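# Pin cable end under finger while lifting reel

## Task

Using one gripper closed on the reel, pinch the cable at a point close to one of its ends beneath one of that gripper's fingers. Declare completion only when that single grip keeps the reel still and well above the table, while the second arm is away from both reel and cable, holds nothing, and touches the holding arm lightly or not at all.

## Robot and tools

Robot: two arms, left_arm and right_arm, each with a two-finger gripper and a wrist camera. Bases in the scene frame: left_arm at (+0.038, +0.373, 0) m with quat_wxyz (+1.000, 0, 0, -0.020); right_arm at (-0.009, -0.309, 0) m with quat_wxyz (+1.000, 0, 0, +0.030). The names are labels, not image sides.

Scene frame: origin on the tabletop midway between the arms, +x out over the table, +z up, left_arm on the +y side. All positions are metres in this frame; orientations are quaternions written w first (qw, qx, qy, qz). A gripper's fingers extend along its own +z axis and separate along its own y axis. The reported end_effector_position is the spot between the finger pads, roughly 1 cm short of the tips. Printed hand positions can be off, more when the arm reaches far.

Joint ranges (rad), base outward: waist -2.618 to 3.054, shoulder 0.000 to 3.142, elbow 0.000 to 3.142, wrist pitch -1.571 to 1.571, wrist yaw -1.571 to 1.571, wrist roll -2.094 to 2.094. Elbows stop a little before straight.

The row format, used by both motion tools: one flat list of 16 numbers covering both arms, always all 16 even if one arm should stay still. Order: left_arm x, y, z, qw, qx, qy, qz, opening, then right_arm x, y, z, qw, qx, qy, qz, opening. x, y, z are an absolute target location for that gripper's end_effector_position and the quaternion an absolute target orientation, both in the scene frame (so this is a pose, not an offset). Opening runs from -1 (closed) to +1 (fully open, 0.094 m).

execute_actions(actions): a list of actions run one after another. Each action is a table of up to 15 rows; each row lasts one control step of 1/30 s, and if fewer than 15 rows are given the final row repeats to fill 15 steps. An empty list just returns state and images. If any target lies more than 0.6 m from that gripper's current location along any of its own axes, the action is rejected for both arms; a malformed action, or a first action failing this check against the latest state, rejects the whole call with no motion. Each step, the commanded pose is clamped to within 70 mm and 16 degrees of the measured pose, so far targets need several actions; after an action the arm only continues to its last clamped pose. To hold an orientation, repeat the same quaternion you chose in every row rather than copying a drifted reported one.

move(target, speed, blocking): target is one 16-number row as above. Each gripper travels in a straight line toward its pose, all arms finishing together, over 0.5 to 10 s (cut off at 10 s). speed is path top speed in m/s, 0.002 to 0.5, default 0.25; rotation is capped at twice that in rad/s. Paths do not avoid obstacles or the other arm, and grippers may lag, wander or overshoot speed, especially near full reach. Faster moves and targets set deeper past contact hit and press harder. Opening is sent when the move starts. The result adds a move: line with the ending (done, off_target, moving, held, fault) and active limits (paced = pose clipped; held = a check blocked steps, after which the arm may jump faster), plus each gripper's remaining distance. If only one arm is named, the other finished normally. blocking=false returns after 0.5 s while motion continues; then use wait(0) or stop before sending more motion.

wait(seconds): 0 to 10 s, arms keep their last command; returns early if a running move ends. stop(): brakes a running move (needs stopping room); fingers keep moving. zoom_image(camera, region): region [x0, y0, x1, y1] in that camera's pixels, top-left origin, at most 504 by 504. Cameras: cam_head_left, cam_head_right, cam_high, cam_low (504x504), cam_left_wrist, cam_right_wrist (616x616). read_manual(section) returns only licence text. finished_scene(scene) ends the current scene irreversibly; call it only once the goal is met and stable. Answering without any tool call also ends everything.

Results: a state line per arm with position and quaternion; Hand target lines show where the controller is currently steering; grip_measured gives finger opening on the command scale (last Joint positions number is the opening in metres, each reading possibly off by about 1 mm). A pose unreachable line means the clearance check altered or blocked that arm's command. FAULT or OVER-TEMPERATURE FAULT lines mean an arm stopped; MOTOR HOT warns from 75 °C, a 10 s stop occurs at 90 °C, and at 100 °C the arm drops. Torque readings include offsets and noise.

Gripping: to hold something, keep commanding an opening below grip_measured; about 0.03 below is firm, less is gentler. Pads push roughly 50 to 62 N, weaker on parts under about 2 mm thick. Joint friction may leave the gripper up to about 31 mm from its command, so tiny corrections may not move it. An arm meant to stay put should get its last reported full pose and desired opening in every call.

Avoid: letting the arms collide or push each other hard, dropping or slamming the reel, shoving hard into objects, and anything leaving the table. Loose objects may occasionally be nudged by outside disturbances. The robot keeps holding its last command while you compose replies.

Each tool is called as name(argument=value, ...), one argument or row to a line, values as JSON.

## Session

execute_actions(
  actions=[],
)

Scene clock: 0.00 s.
left_arm: end_effector_position=(+0.1820, +0.6933, +0.1383) grip_measured=+1.000 end_effector_quat_wxyz=(-0.226, +0.950, -0.116, +0.183) | right_arm: end_effector_position=(+0.4256, -0.0529, +0.2496) grip_measured=+1.000 end_effector_quat_wxyz=(+0.553, -0.389, +0.530, +0.511)
Joint positions: left_arm=[ 1.323  1.407  1.052 -0.689  0.277 -1.69   0.094] | right_arm=[ 0.157  2.03   1.165  1.195 -1.142  0.415  0.094]
Joint velocities: left_arm=[ 0.002  0.002  0.002 -0.007 -0.007  0.037  0.   ] | right_arm=[ 0.012 -0.012 -0.017 -0.139 -0.066 -0.081  0.   ]
Joint torques (N m, as the arm reports them, + toward a larger angle): no reading
Hand target (left_arm): +0.182, +0.693, +0.138; -0.226, +0.950, -0.116, +0.183
Hand target (right_arm): +0.426, -0.053, +0.250; +0.553, -0.389, +0.530, +0.511

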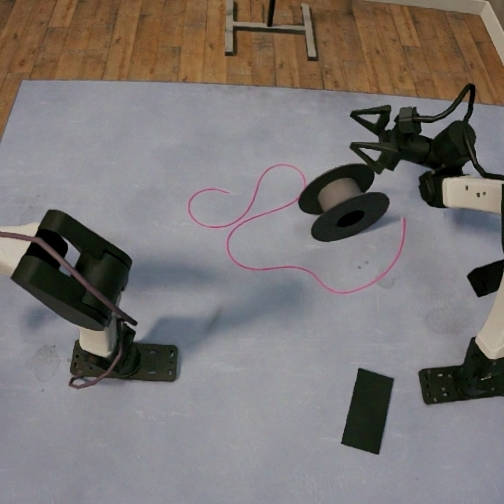

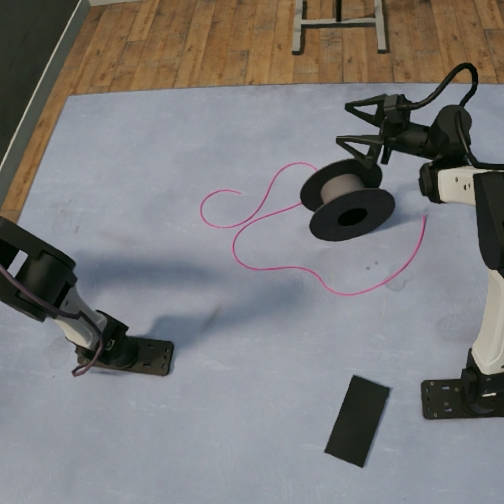

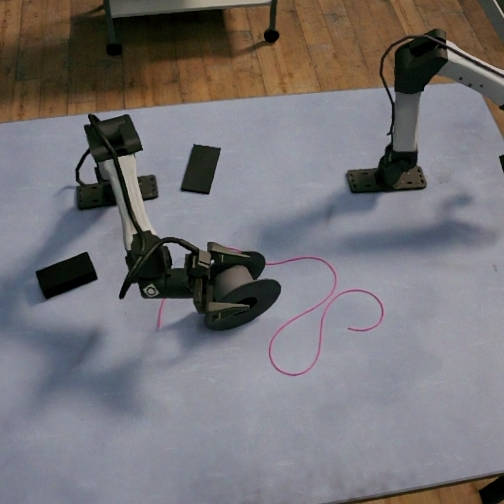

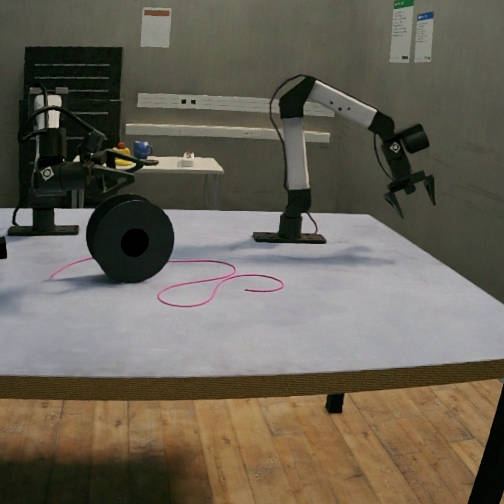

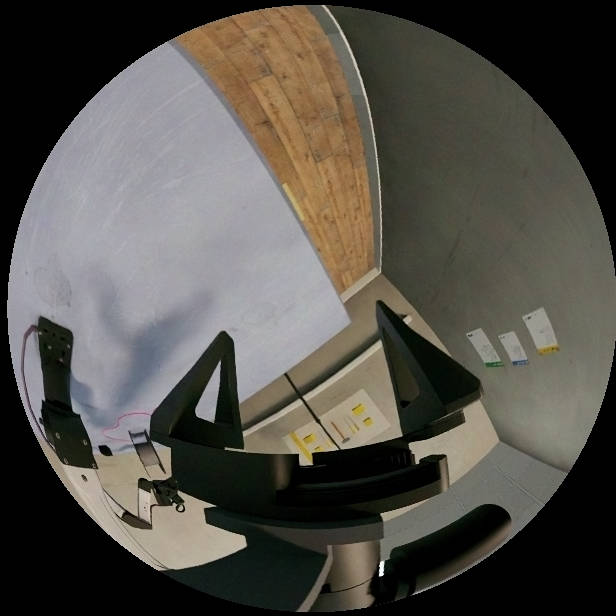

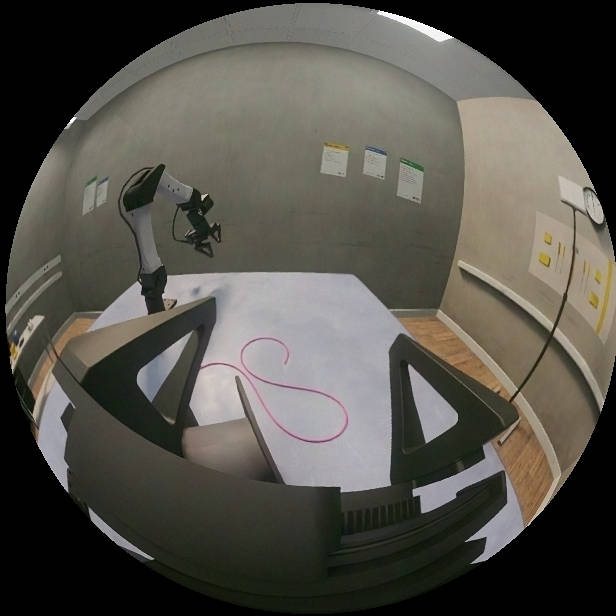

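move(
  target=[0.3,0.4,0.25,0.3,0.85,-0.3,0.3,1,0.38,-0.22,0.27,0.3,-0.9,0.2,0.2,1],
)

move(
  target=[0.33,0.2,0.14,0.5,0.5,-0.5,0.5,1,0.36,-0.245,0.1,0,-1,0,0,0.2],
)

Scene clock: 32.73 s.
left_arm: end_effector_position=(+0.3007, +0.3987, +0.2447) grip_measured=+1.000 end_effector_quat_wxyz=(+0.254, +0.861, -0.276, +0.343) | right_arm: end_effector_position=(+0.3869, -0.2180, +0.2671) grip_measured=+1.000 end_effector_quat_wxyz=(+0.695, -0.644, +0.288, +0.135)
Joint positions: left_arm=[ 0.665  1.425  1.398 -1.546  0.882 -1.895  0.094] | right_arm=[-0.272  1.774  1.022  0.999 -1.554 -0.712  0.094]
Joint velocities: left_arm=[-0.002 -0.017  0.007 -0.007 -0.022  0.066  0.   ] | right_arm=[ 0.017  0.012  0.007  0.022 -0.022 -0.066  0.   ]
Joint torques (N m, as the arm reports them, + toward a larger angle): left_arm=[-0.34 -5.12  7.9   0.2   0.58 -0.19] | right_arm=[-0.85 -8.76  4.4   1.32  0.08 -0.08]
Hand target (left_arm): +0.301, +0.395, +0.248; +0.260, +0.859, -0.275, +0.344
Hand target (right_arm): +0.382, -0.221, +0.270; +0.696, -0.646, +0.284, +0.127
Off the commanded pose (left_arm): 0.005 m, 8 deg.
Off the commanded pose (right_arm): 0.008 m, 56 deg; orientation clipped at the last step of the last action.
joint sent to its limit (left arm) — the command would take joint 4 (wrist pitch) past its lower limit, so that joint was sent only as far as its limit.
joint sent to its limit (right arm) — the command would take joint 5 (wrist yaw) past its lower limit, so that joint was sent only as far as its limit.
move: off_target (left_arm, right_arm); limits=paced
camera_calibration (this result's frames):
cam_left_wrist: T_world_to_cam=[[0.724691, 0.686771, -0.0562878, -0.486905], [-0.0732268, 0.157978, 0.984724, -0.260691], [0.685172, -0.709499, 0.164775, 0.154946], [0, 0, 0, 1]] pos_world=[0.227602, 0.48551, 0.20377]
cam_right_wrist: T_world_to_cam=[[0.369771, -0.0687855, 0.926573, -0.406091], [0.608019, -0.736158, -0.297294, -0.301388], [0.702554, 0.673305, -0.230387, 0.0273288], [0, 0, 0, 1]] pos_world=[0.31421, -0.268203, 0.292968]

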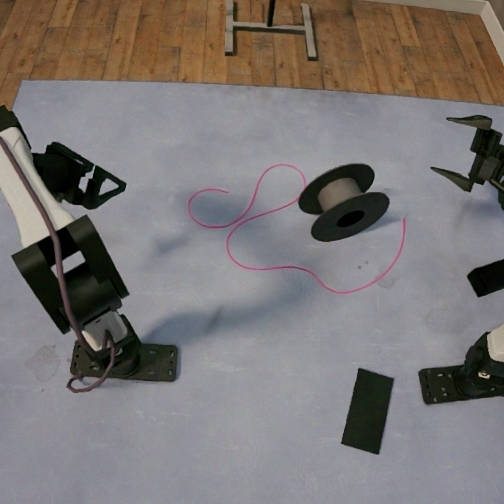

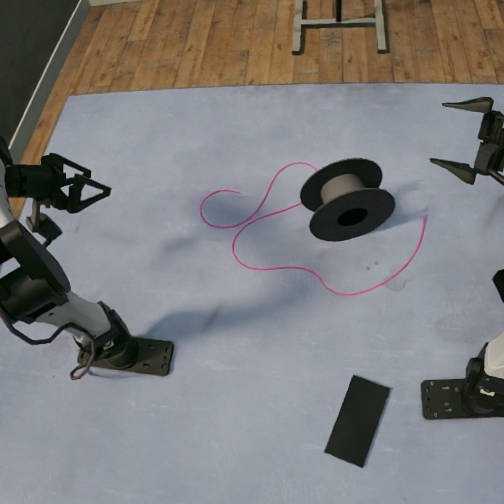

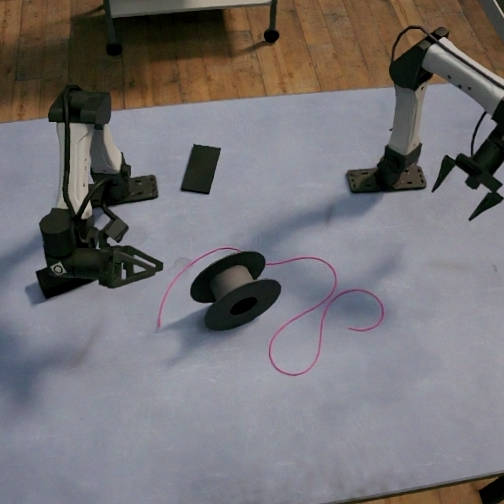

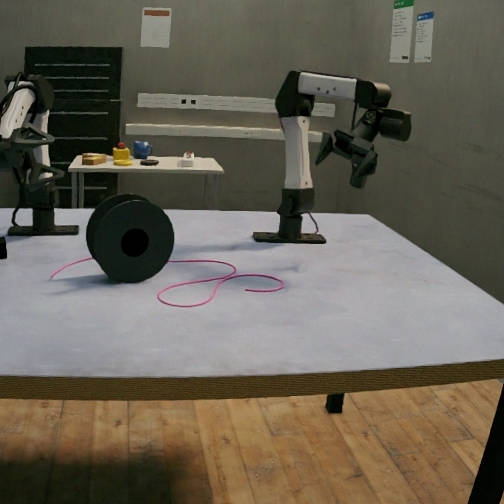

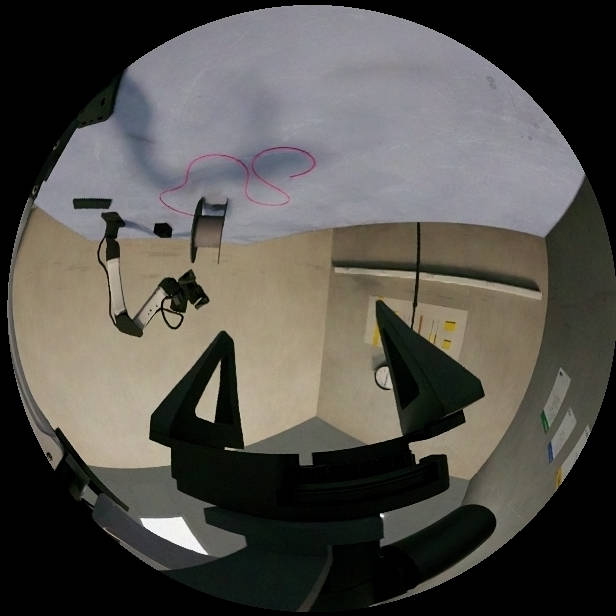

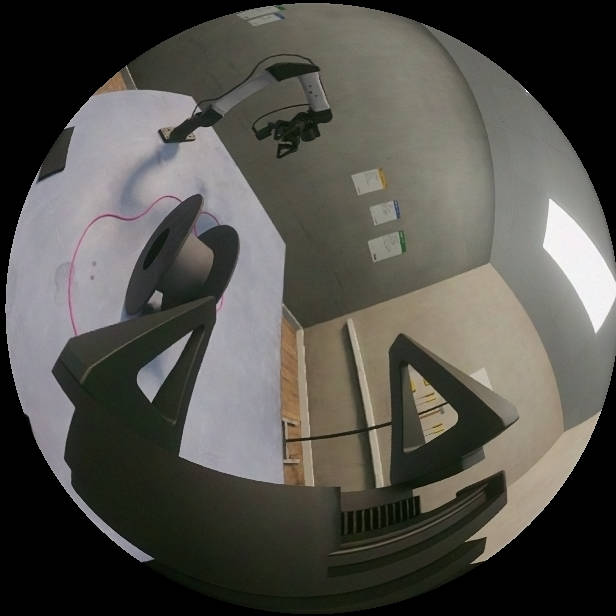

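Scene clock: 41.33 s.
left_arm: end_effector_position=(+0.3295, +0.1996, +0.1426) grip_measured=+1.000 end_effector_quat_wxyz=(+0.498, +0.494, -0.504, +0.504) | right_arm: end_effector_position=(+0.3658, -0.2417, +0.1095) grip_measured=+0.202 end_effector_quat_wxyz=(-0.300, +0.838, -0.406, +0.208)
Joint positions: left_arm=[ 0.034  1.825  0.932 -0.605  1.575 -1.627  0.094] | right_arm=[-0.025  1.447  0.872 -0.306 -0.318 -2.089  0.056]
Joint velocities: left_arm=[ 0.002 -0.002  0.007 -0.051  0.022 -0.022  0.   ] | right_arm=[ 0.198  0.149  0.413 -0.579  0.535  0.022 -0.001]
Joint torques (N m, as the arm reports them, + toward a larger angle): left_arm=[-0.21 -7.18  5.93  0.45  0.79 -0.11] | right_arm=[ 1.04 -4.    7.81  1.54 -0.11 -0.07]
Hand target (left_arm): +0.328, +0.198, +0.139; +0.506, +0.494, -0.500, +0.500
Hand target (right_arm): +0.361, -0.245, +0.102; -0.256, +0.850, -0.417, +0.197
Off the commanded pose (left_arm): 0.003 m, 1 deg.
Off the commanded pose (right_arm): 0.012 m, 66 deg; orientation clipped at the last step of the last action.
joint sent to its limit (left arm) — the command would take joint 5 (wrist yaw) past its upper limit, so that joint was sent only as far as its limit.
joint sent to its limit (right arm) — the command would take joint 6 (wrist roll) past its lower limit, so that joint was sent only as far as its limit.
move: moving (right_arm; no rest 5 s after the path's end); limits=paced
camera_calibration (this result's frames):
cam_left_wrist: T_world_to_cam=[[0.97522, 0.0642556, 0.211702, -0.373385], [-0.184997, 0.761644, 0.621027, -0.15843], [-0.121337, -0.644802, 0.754658, 0.17949], [0, 0, 0, 1]] pos_world=[0.356602, 0.260395, 0.0419817]
cam_right_wrist: T_world_to_cam=[[0.420816, 0.665836, 0.616098, -0.061042], [0.225077, -0.73456, 0.640126, -0.315117], [0.87878, -0.130705, -0.458979, -0.211957], [0, 0, 0, 1]] pos_world=[0.282877, -0.218532, 0.142038]

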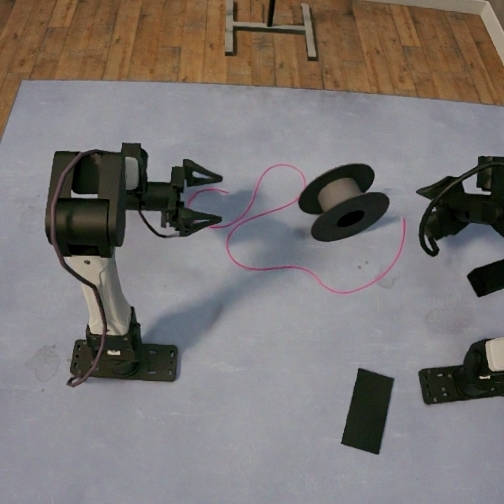

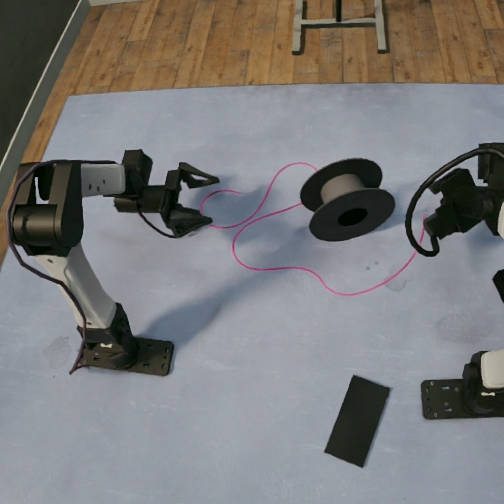

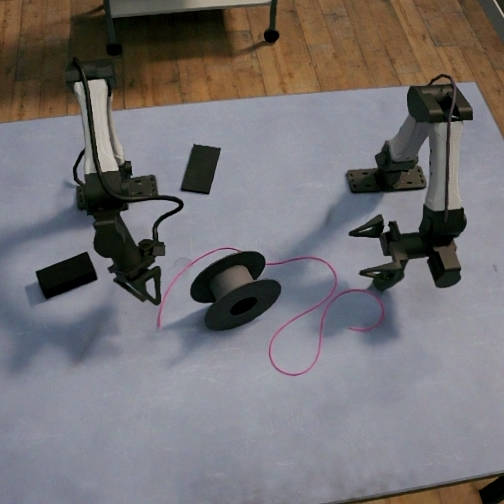

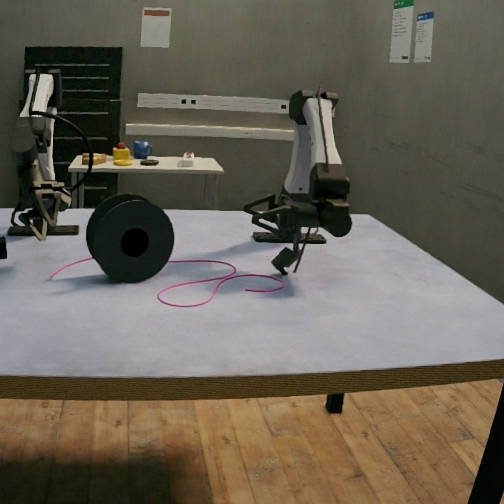

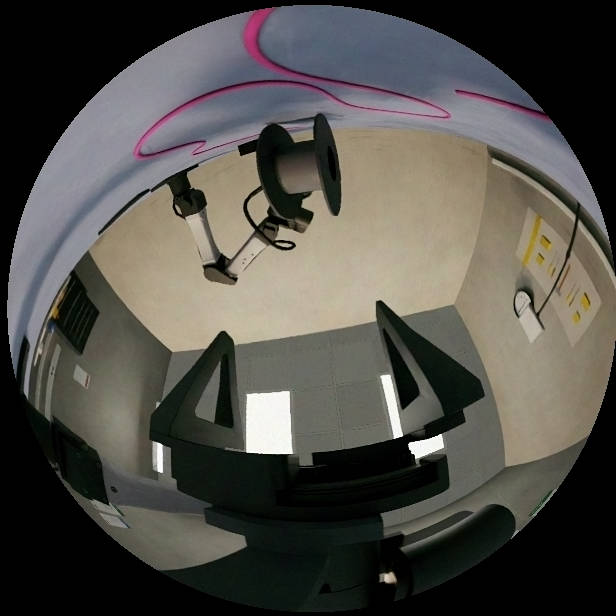

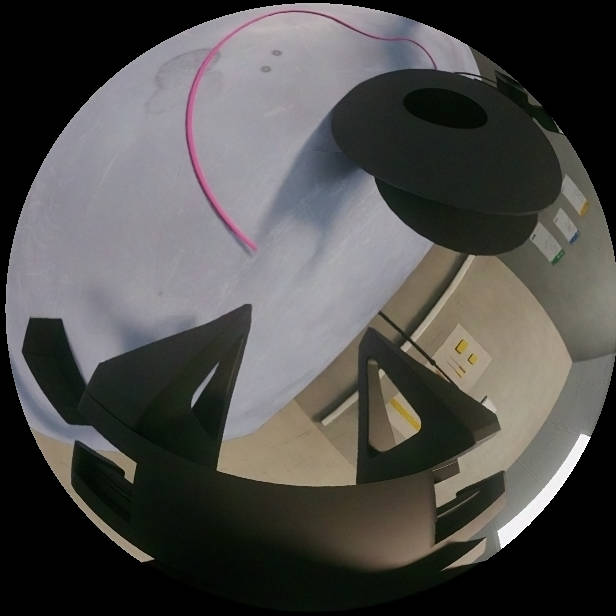

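move(
  target=[0.33,0.25,0.22,0,0,-0.8,0.6,1,0.36,-0.25,0.12,0,0,-1,0,0.2],
  speed=0.4,
)

move(
  target=[0.28,0.16,0.13,-0.44,-0.484,-0.691,0.308,1,0.365,-0.245,0.06,0,0,-1,0,0.2],
  speed=0.4,
)

Scene clock: 60.87 s.
left_arm: end_effector_position=(+0.3277, +0.2464, +0.2229) grip_measured=+1.000 end_effector_quat_wxyz=(+0.013, -0.006, +0.800, -0.600) | right_arm: end_effector_position=(+0.3556, -0.2470, +0.1129) grip_measured=+0.202 end_effector_quat_wxyz=(-0.003, -0.013, +1.000, -0.006)
Joint positions: left_arm=[ 0.174  1.733  1.359 -1.545  1.269  0.378  0.094] | right_arm=[ 0.113  1.955  1.717 -1.339  0.01   0.145  0.056]
Joint velocities: left_arm=[ 0.002 -0.012 -0.022 -0.095 -0.022 -0.007  0.   ] | right_arm=[-0.012 -0.012 -0.007 -0.022  0.007  0.007 -0.001]
Joint torques (N m, as the arm reports them, + toward a larger angle): left_arm=[ 0.73 -6.28  8.26 -0.2   0.48  0.12] | right_arm=[-0.93 -7.93  7.45  0.2  -0.07 -0.04]
Hand target (left_arm): +0.331, +0.250, +0.219; +0.010, -0.007, +0.803, -0.596
Hand target (right_arm): +0.360, -0.249, +0.116; +0.001, -0.003, +1.000, -0.000
Off the commanded pose (left_arm): 0.005 m, 2 deg.
Off the commanded pose (right_arm): 0.009 m, 2 deg.
joint sent to its limit (left arm) — the command would take joint 4 (wrist pitch) past its lower limit, so that joint was sent only as far as its limit.
move: done
camera_calibration (this result's frames):
cam_left_wrist: T_world_to_cam=[[-0.204139, -0.212197, 0.955667, -0.102812], [-0.646636, 0.762164, 0.0311048, 0.0383841], [-0.734975, -0.611619, -0.292802, 0.575264], [0, 0, 0, 1]] pos_world=[0.426638, 0.300771, 0.265499]
cam_right_wrist: T_world_to_cam=[[0.25138, -0.967828, -0.0107804, -0.327841], [-0.781902, -0.209628, 0.5871, 0.174883], [-0.570472, -0.139156, -0.809443, 0.350715], [0, 0, 0, 1]] pos_world=[0.419227, -0.231829, 0.177676]

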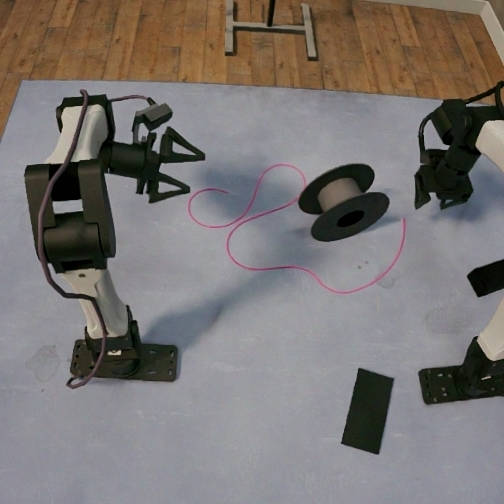

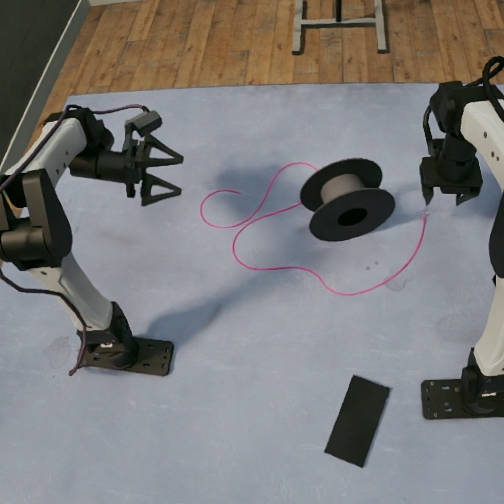

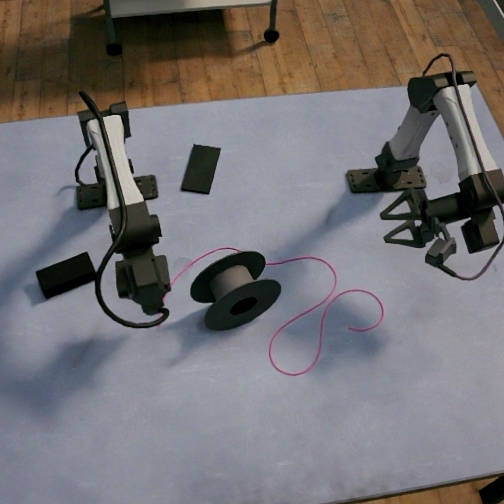

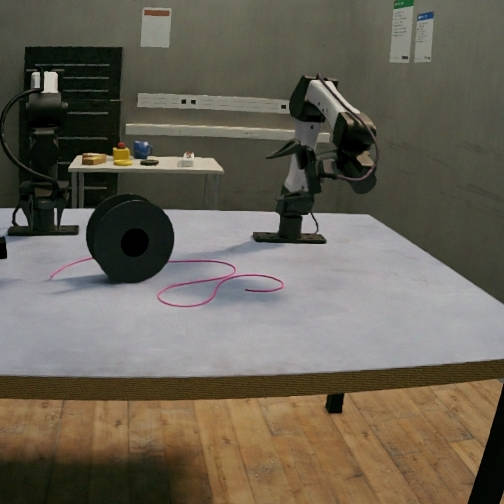

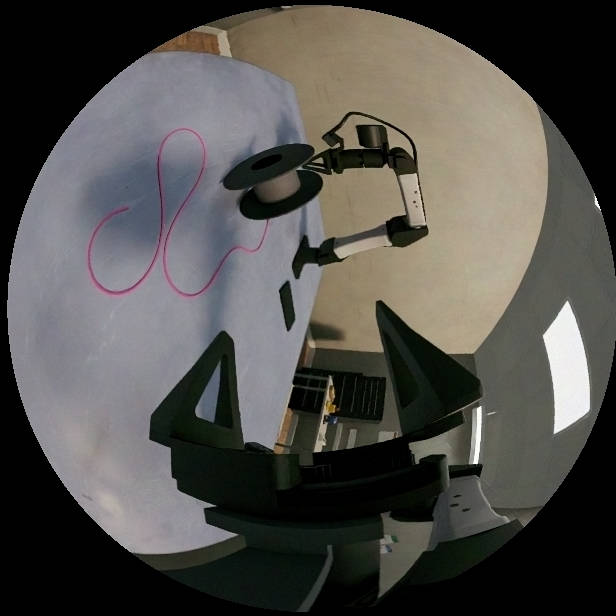

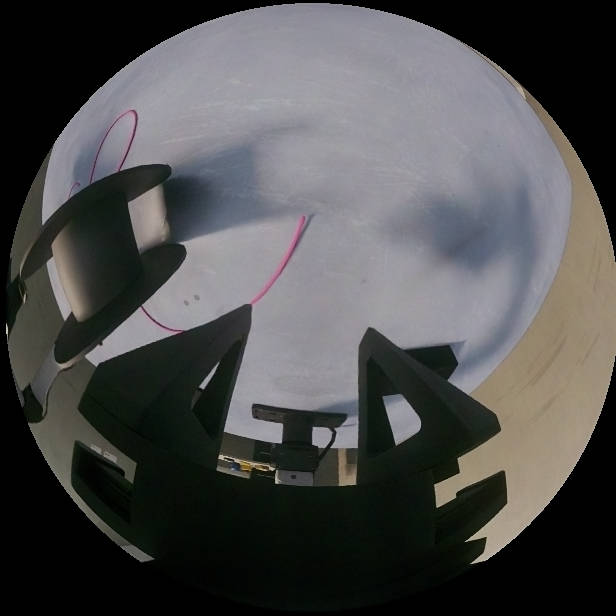

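Scene clock: 63.50 s.
left_arm: end_effector_position=(+0.2819, +0.1564, +0.1396) grip_measured=+1.000 end_effector_quat_wxyz=(+0.436, +0.485, +0.687, -0.319) | right_arm: end_effector_position=(+0.3671, -0.2448, +0.0666) grip_measured=+0.202 end_effector_quat_wxyz=(+0.006, -0.005, +1.000, -0.003)
Joint positions: left_arm=[-0.3    1.16   0.51   0.013  0.799  0.47   0.094] | right_arm=[ 0.113  1.999  1.595 -1.156  0.009  0.163  0.056]
Joint velocities: left_arm=[-0.017 -0.022 -0.007  0.051 -0.051  0.037  0.   ] | right_arm=[-0.002 -0.017  0.007 -0.037  0.051  0.022  0.   ]
Joint torques (N m, as the arm reports them, + toward a larger angle): left_arm=[-0.34 -4.82  6.57  1.64  0.18 -0.01] | right_arm=[-0.2  -8.39  4.26  0.49 -0.09 -0.01]
Hand target (left_arm): +0.277, +0.157, +0.135; +0.436, +0.488, +0.688, -0.315
Hand target (right_arm): +0.365, -0.245, +0.060; -0.000, -0.000, +1.000, -0.000
Off the commanded pose (left_arm): 0.010 m, 1 deg.
Off the commanded pose (right_arm): 0.007 m, 1 deg.
move: done
camera_calibration (this result's frames):
cam_left_wrist: T_world_to_cam=[[-0.973785, -0.183198, -0.134839, 0.312939], [-0.143843, 0.955138, -0.258882, -0.0514388], [0.176217, -0.2327, -0.956451, 0.238624], [0, 0, 0, 1]] pos_world=[0.255286, 0.161989, 0.257112]
cam_right_wrist: T_world_to_cam=[[0.23455, -0.972041, -0.0110402, -0.323877], [-0.795445, -0.198441, 0.572615, 0.220251], [-0.558796, -0.125525, -0.81975, 0.319855], [0, 0, 0, 1]] pos_world=[0.429897, -0.230965, 0.132506]

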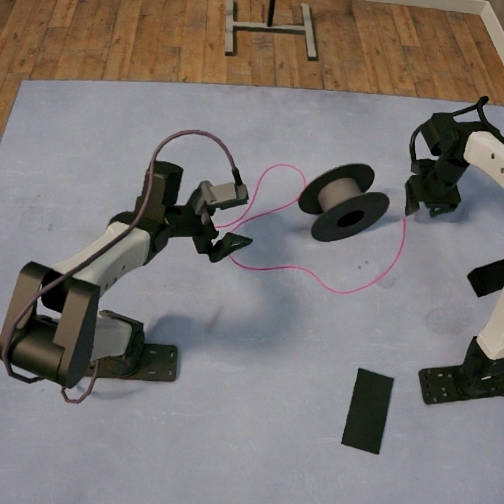

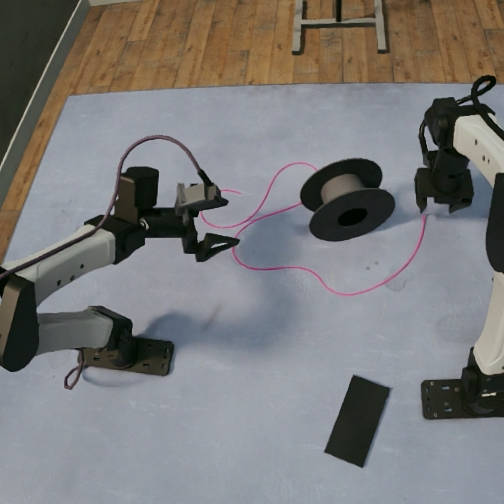

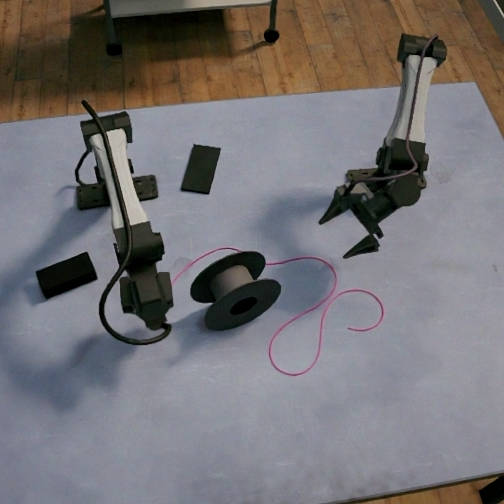

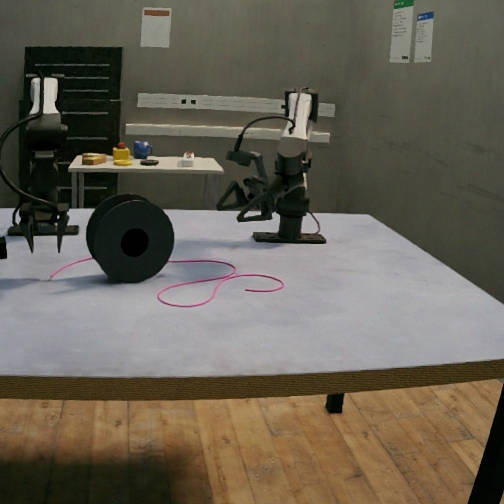

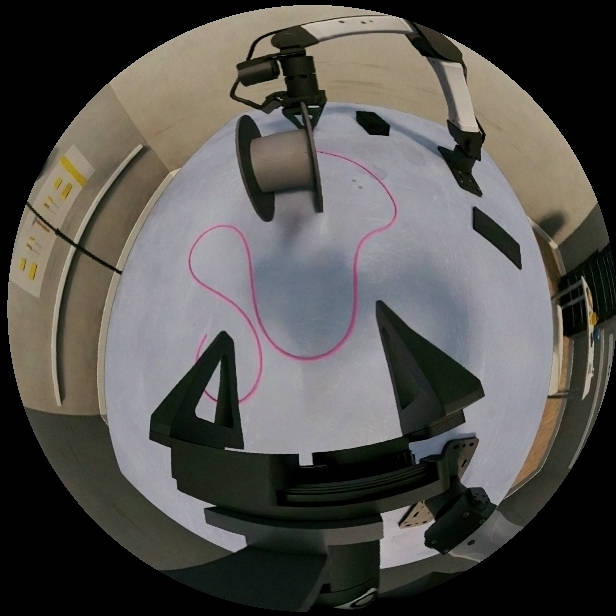

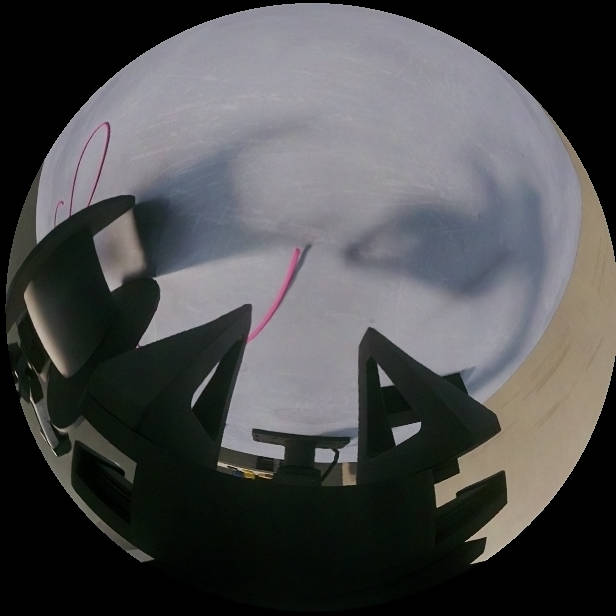

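move(
  target=[0.28,0.16,0.13,-0.44,-0.484,-0.691,0.308,1,0.368,-0.228,0.005,0,0,-1,0,0.0],
  speed=0.08,
)

move(
  target=[0.28,0.16,0.13,-0.44,-0.484,-0.691,0.308,1,0.368,-0.228,0.005,0,0,-1,0,-1],
)

Scene clock: 72.37 s.
left_arm: end_effector_position=(+0.2829, +0.1574, +0.1366) grip_measured=+1.000 end_effector_quat_wxyz=(+0.442, +0.485, +0.686, -0.313) | right_arm: end_effector_position=(+0.3692, -0.2340, +0.0113) grip_measured=+0.001 end_effector_quat_wxyz=(-0.000, +0.003, +1.000, -0.004)
Joint positions: left_arm=[-0.3    1.16   0.491  0.045  0.788  0.47   0.094] | right_arm=[ 0.138  2.081  1.489 -0.981  0.007  0.204  0.047]
Joint velocities: left_arm=[-0.012 -0.002 -0.002 -0.066 -0.081 -0.007  0.   ] | right_arm=[-0.032  0.007  0.002 -0.125  0.022  0.051 -0.   ]
Joint torques (N m, as the arm reports them, + toward a larger angle): left_arm=[ 0.1  -4.13  6.71  1.66  0.18 -0.03] | right_arm=[ 1.19 -8.7   4.03  0.58 -0.06 -0.02]
Hand target (left_arm): +0.280, +0.160, +0.130; +0.440, +0.484, +0.691, -0.308
Hand target (right_arm): +0.368, -0.228, +0.005; -0.000, -0.000, +1.000, +0.000
Off the commanded pose (left_arm): 0.008 m, 1 deg.
Off the commanded pose (right_arm): 0.009 m, 1 deg.
move: done
camera_calibration (this result's frames):
cam_left_wrist: T_world_to_cam=[[-0.970135, -0.191353, -0.149069, 0.315945], [-0.148366, 0.954297, -0.259431, -0.0515129], [0.191899, -0.229567, -0.954188, 0.230608], [0, 0, 0, 1]] pos_world=[0.254613, 0.162556, 0.253776]
cam_right_wrist: T_world_to_cam=[[0.21992, -0.975427, -0.0132893, -0.309873], [-0.791159, -0.186311, 0.582542, 0.256891], [-0.570703, -0.117599, -0.812692, 0.283193], [0, 0, 0, 1]] pos_world=[0.433008, -0.221094, 0.0763811]

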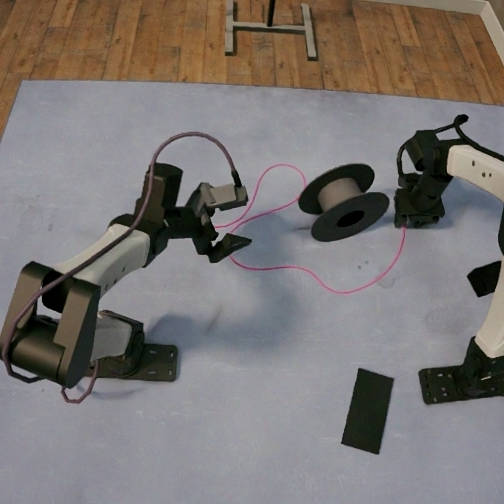

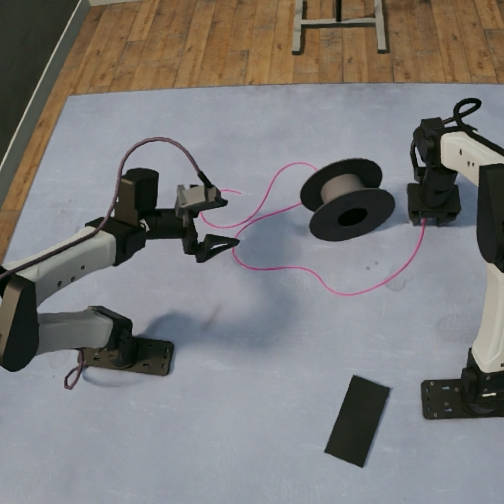

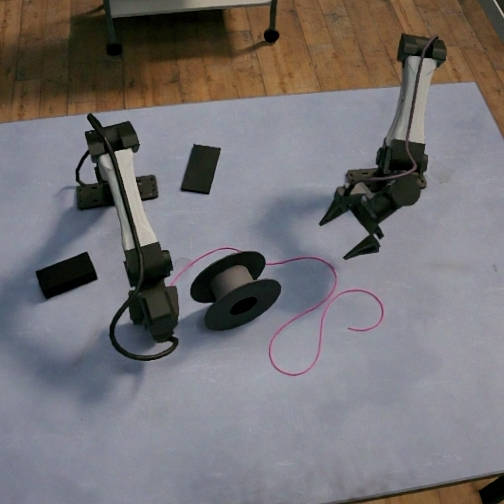

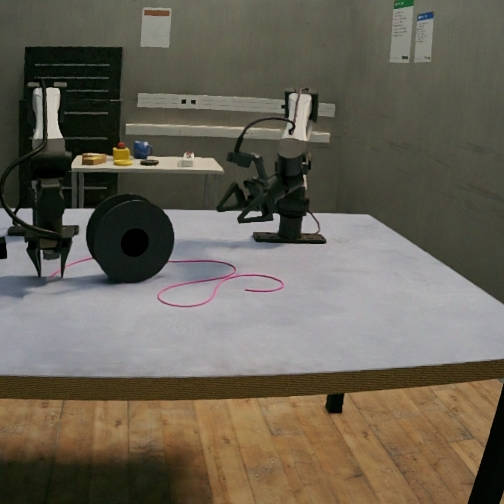

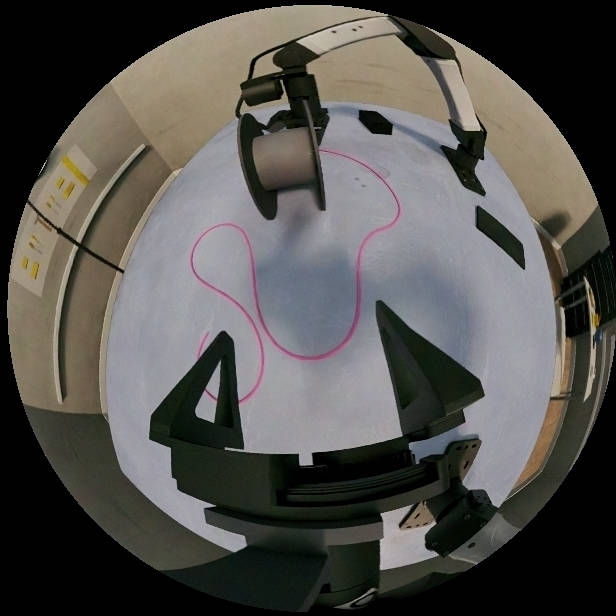

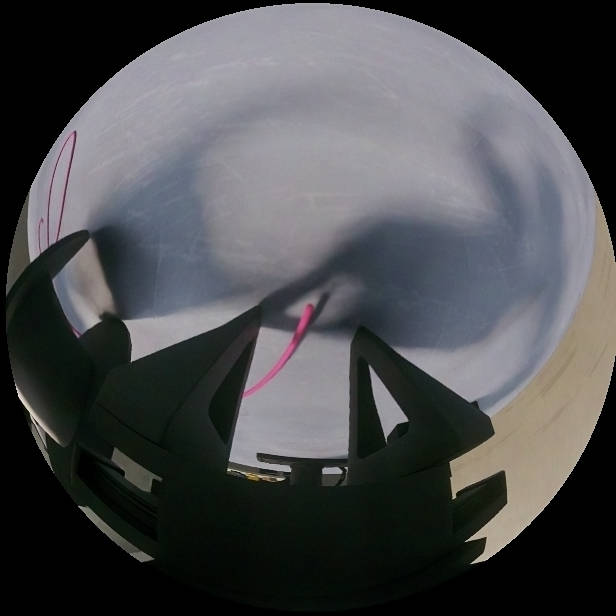

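Scene clock: 73.07 s.
left_arm: end_effector_position=(+0.2831, +0.1573, +0.1368) grip_measured=+1.000 end_effector_quat_wxyz=(+0.443, +0.485, +0.686, -0.313) | right_arm: end_effector_position=(+0.3695, -0.2338, +0.0112) grip_measured=-0.981 end_effector_quat_wxyz=(+0.000, +0.003, +1.000, -0.003)
Joint positions: left_arm=[-0.3    1.16   0.491  0.046  0.788  0.47   0.094] | right_arm=[ 0.138  2.081  1.489 -0.98   0.006  0.205  0.001]
Joint velocities: left_arm=[ 0.002 -0.002  0.002 -0.081 -0.051  0.007  0.   ] | right_arm=[-0.002 -0.002 -0.032 -0.066 -0.051 -0.081 -0.001]
Joint torques (N m, as the arm reports them, + toward a larger angle): left_arm=[ 0.18 -4.09  6.7   1.67  0.17  0.  ] | right_arm=[ 1.13 -8.8   4.02  0.54 -0.06 -0.01]
Hand target (left_arm): +0.280, +0.160, +0.130; +0.440, +0.484, +0.691, -0.308
Hand target (right_arm): +0.368, -0.228, +0.005; -0.000, -0.000, +1.000, +0.000
Off the commanded pose (left_arm): 0.008 m, 1 deg.
Off the commanded pose (right_arm): 0.009 m, 1 deg.
move: done
camera_calibration (this result's frames):
cam_left_wrist: T_world_to_cam=[[-0.969849, -0.191698, -0.150479, 0.316347], [-0.148269, 0.954174, -0.25994, -0.0513381], [0.193413, -0.229792, -0.953828, 0.230323], [0, 0, 0, 1]] pos_world=[0.254649, 0.162555, 0.253947]
cam_right_wrist: T_world_to_cam=[[0.218815, -0.97566, -0.0144053, -0.309317], [-0.791899, -0.186189, 0.581575, 0.257438], [-0.570102, -0.11585, -0.813365, 0.28355], [0, 0, 0, 1]] pos_world=[0.433201, -0.221007, 0.0764544]

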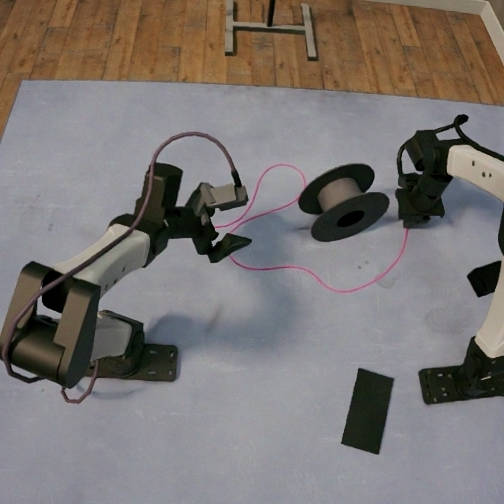

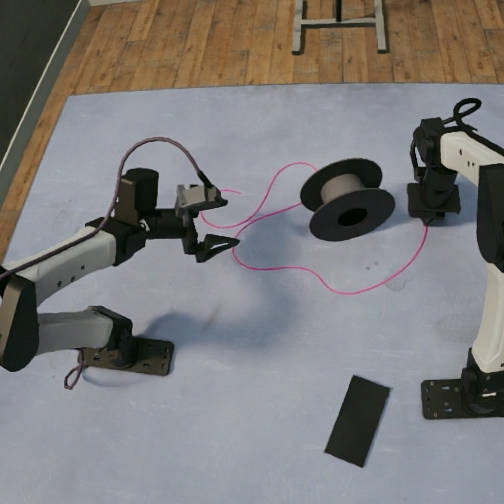

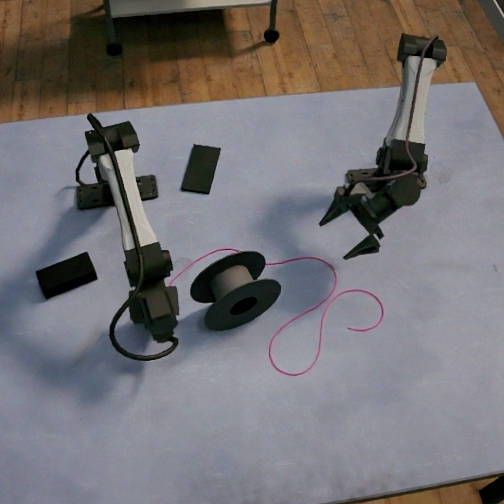

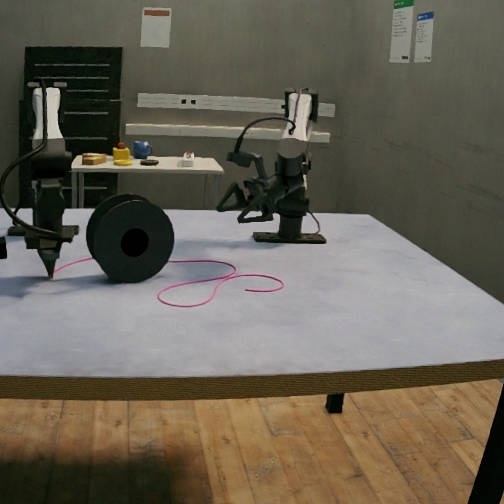

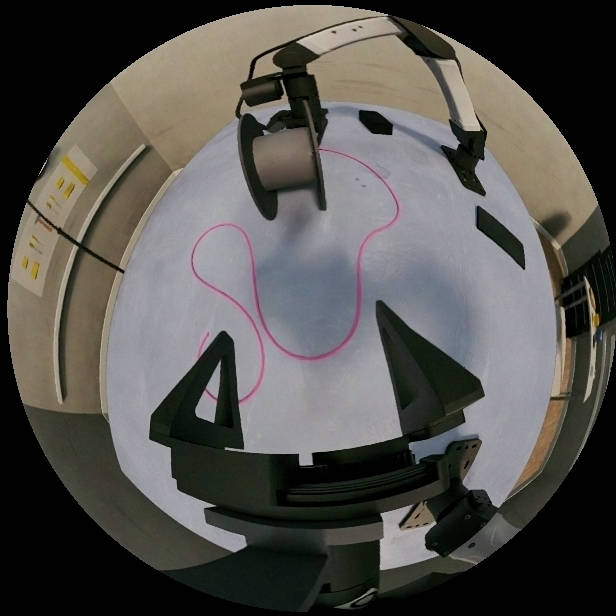

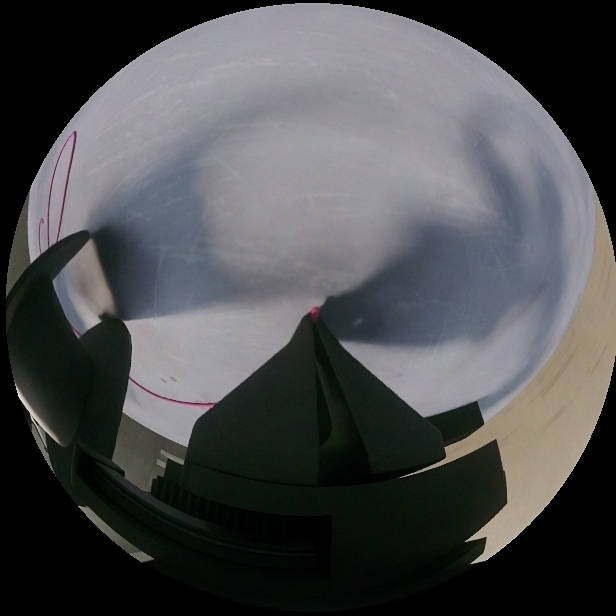

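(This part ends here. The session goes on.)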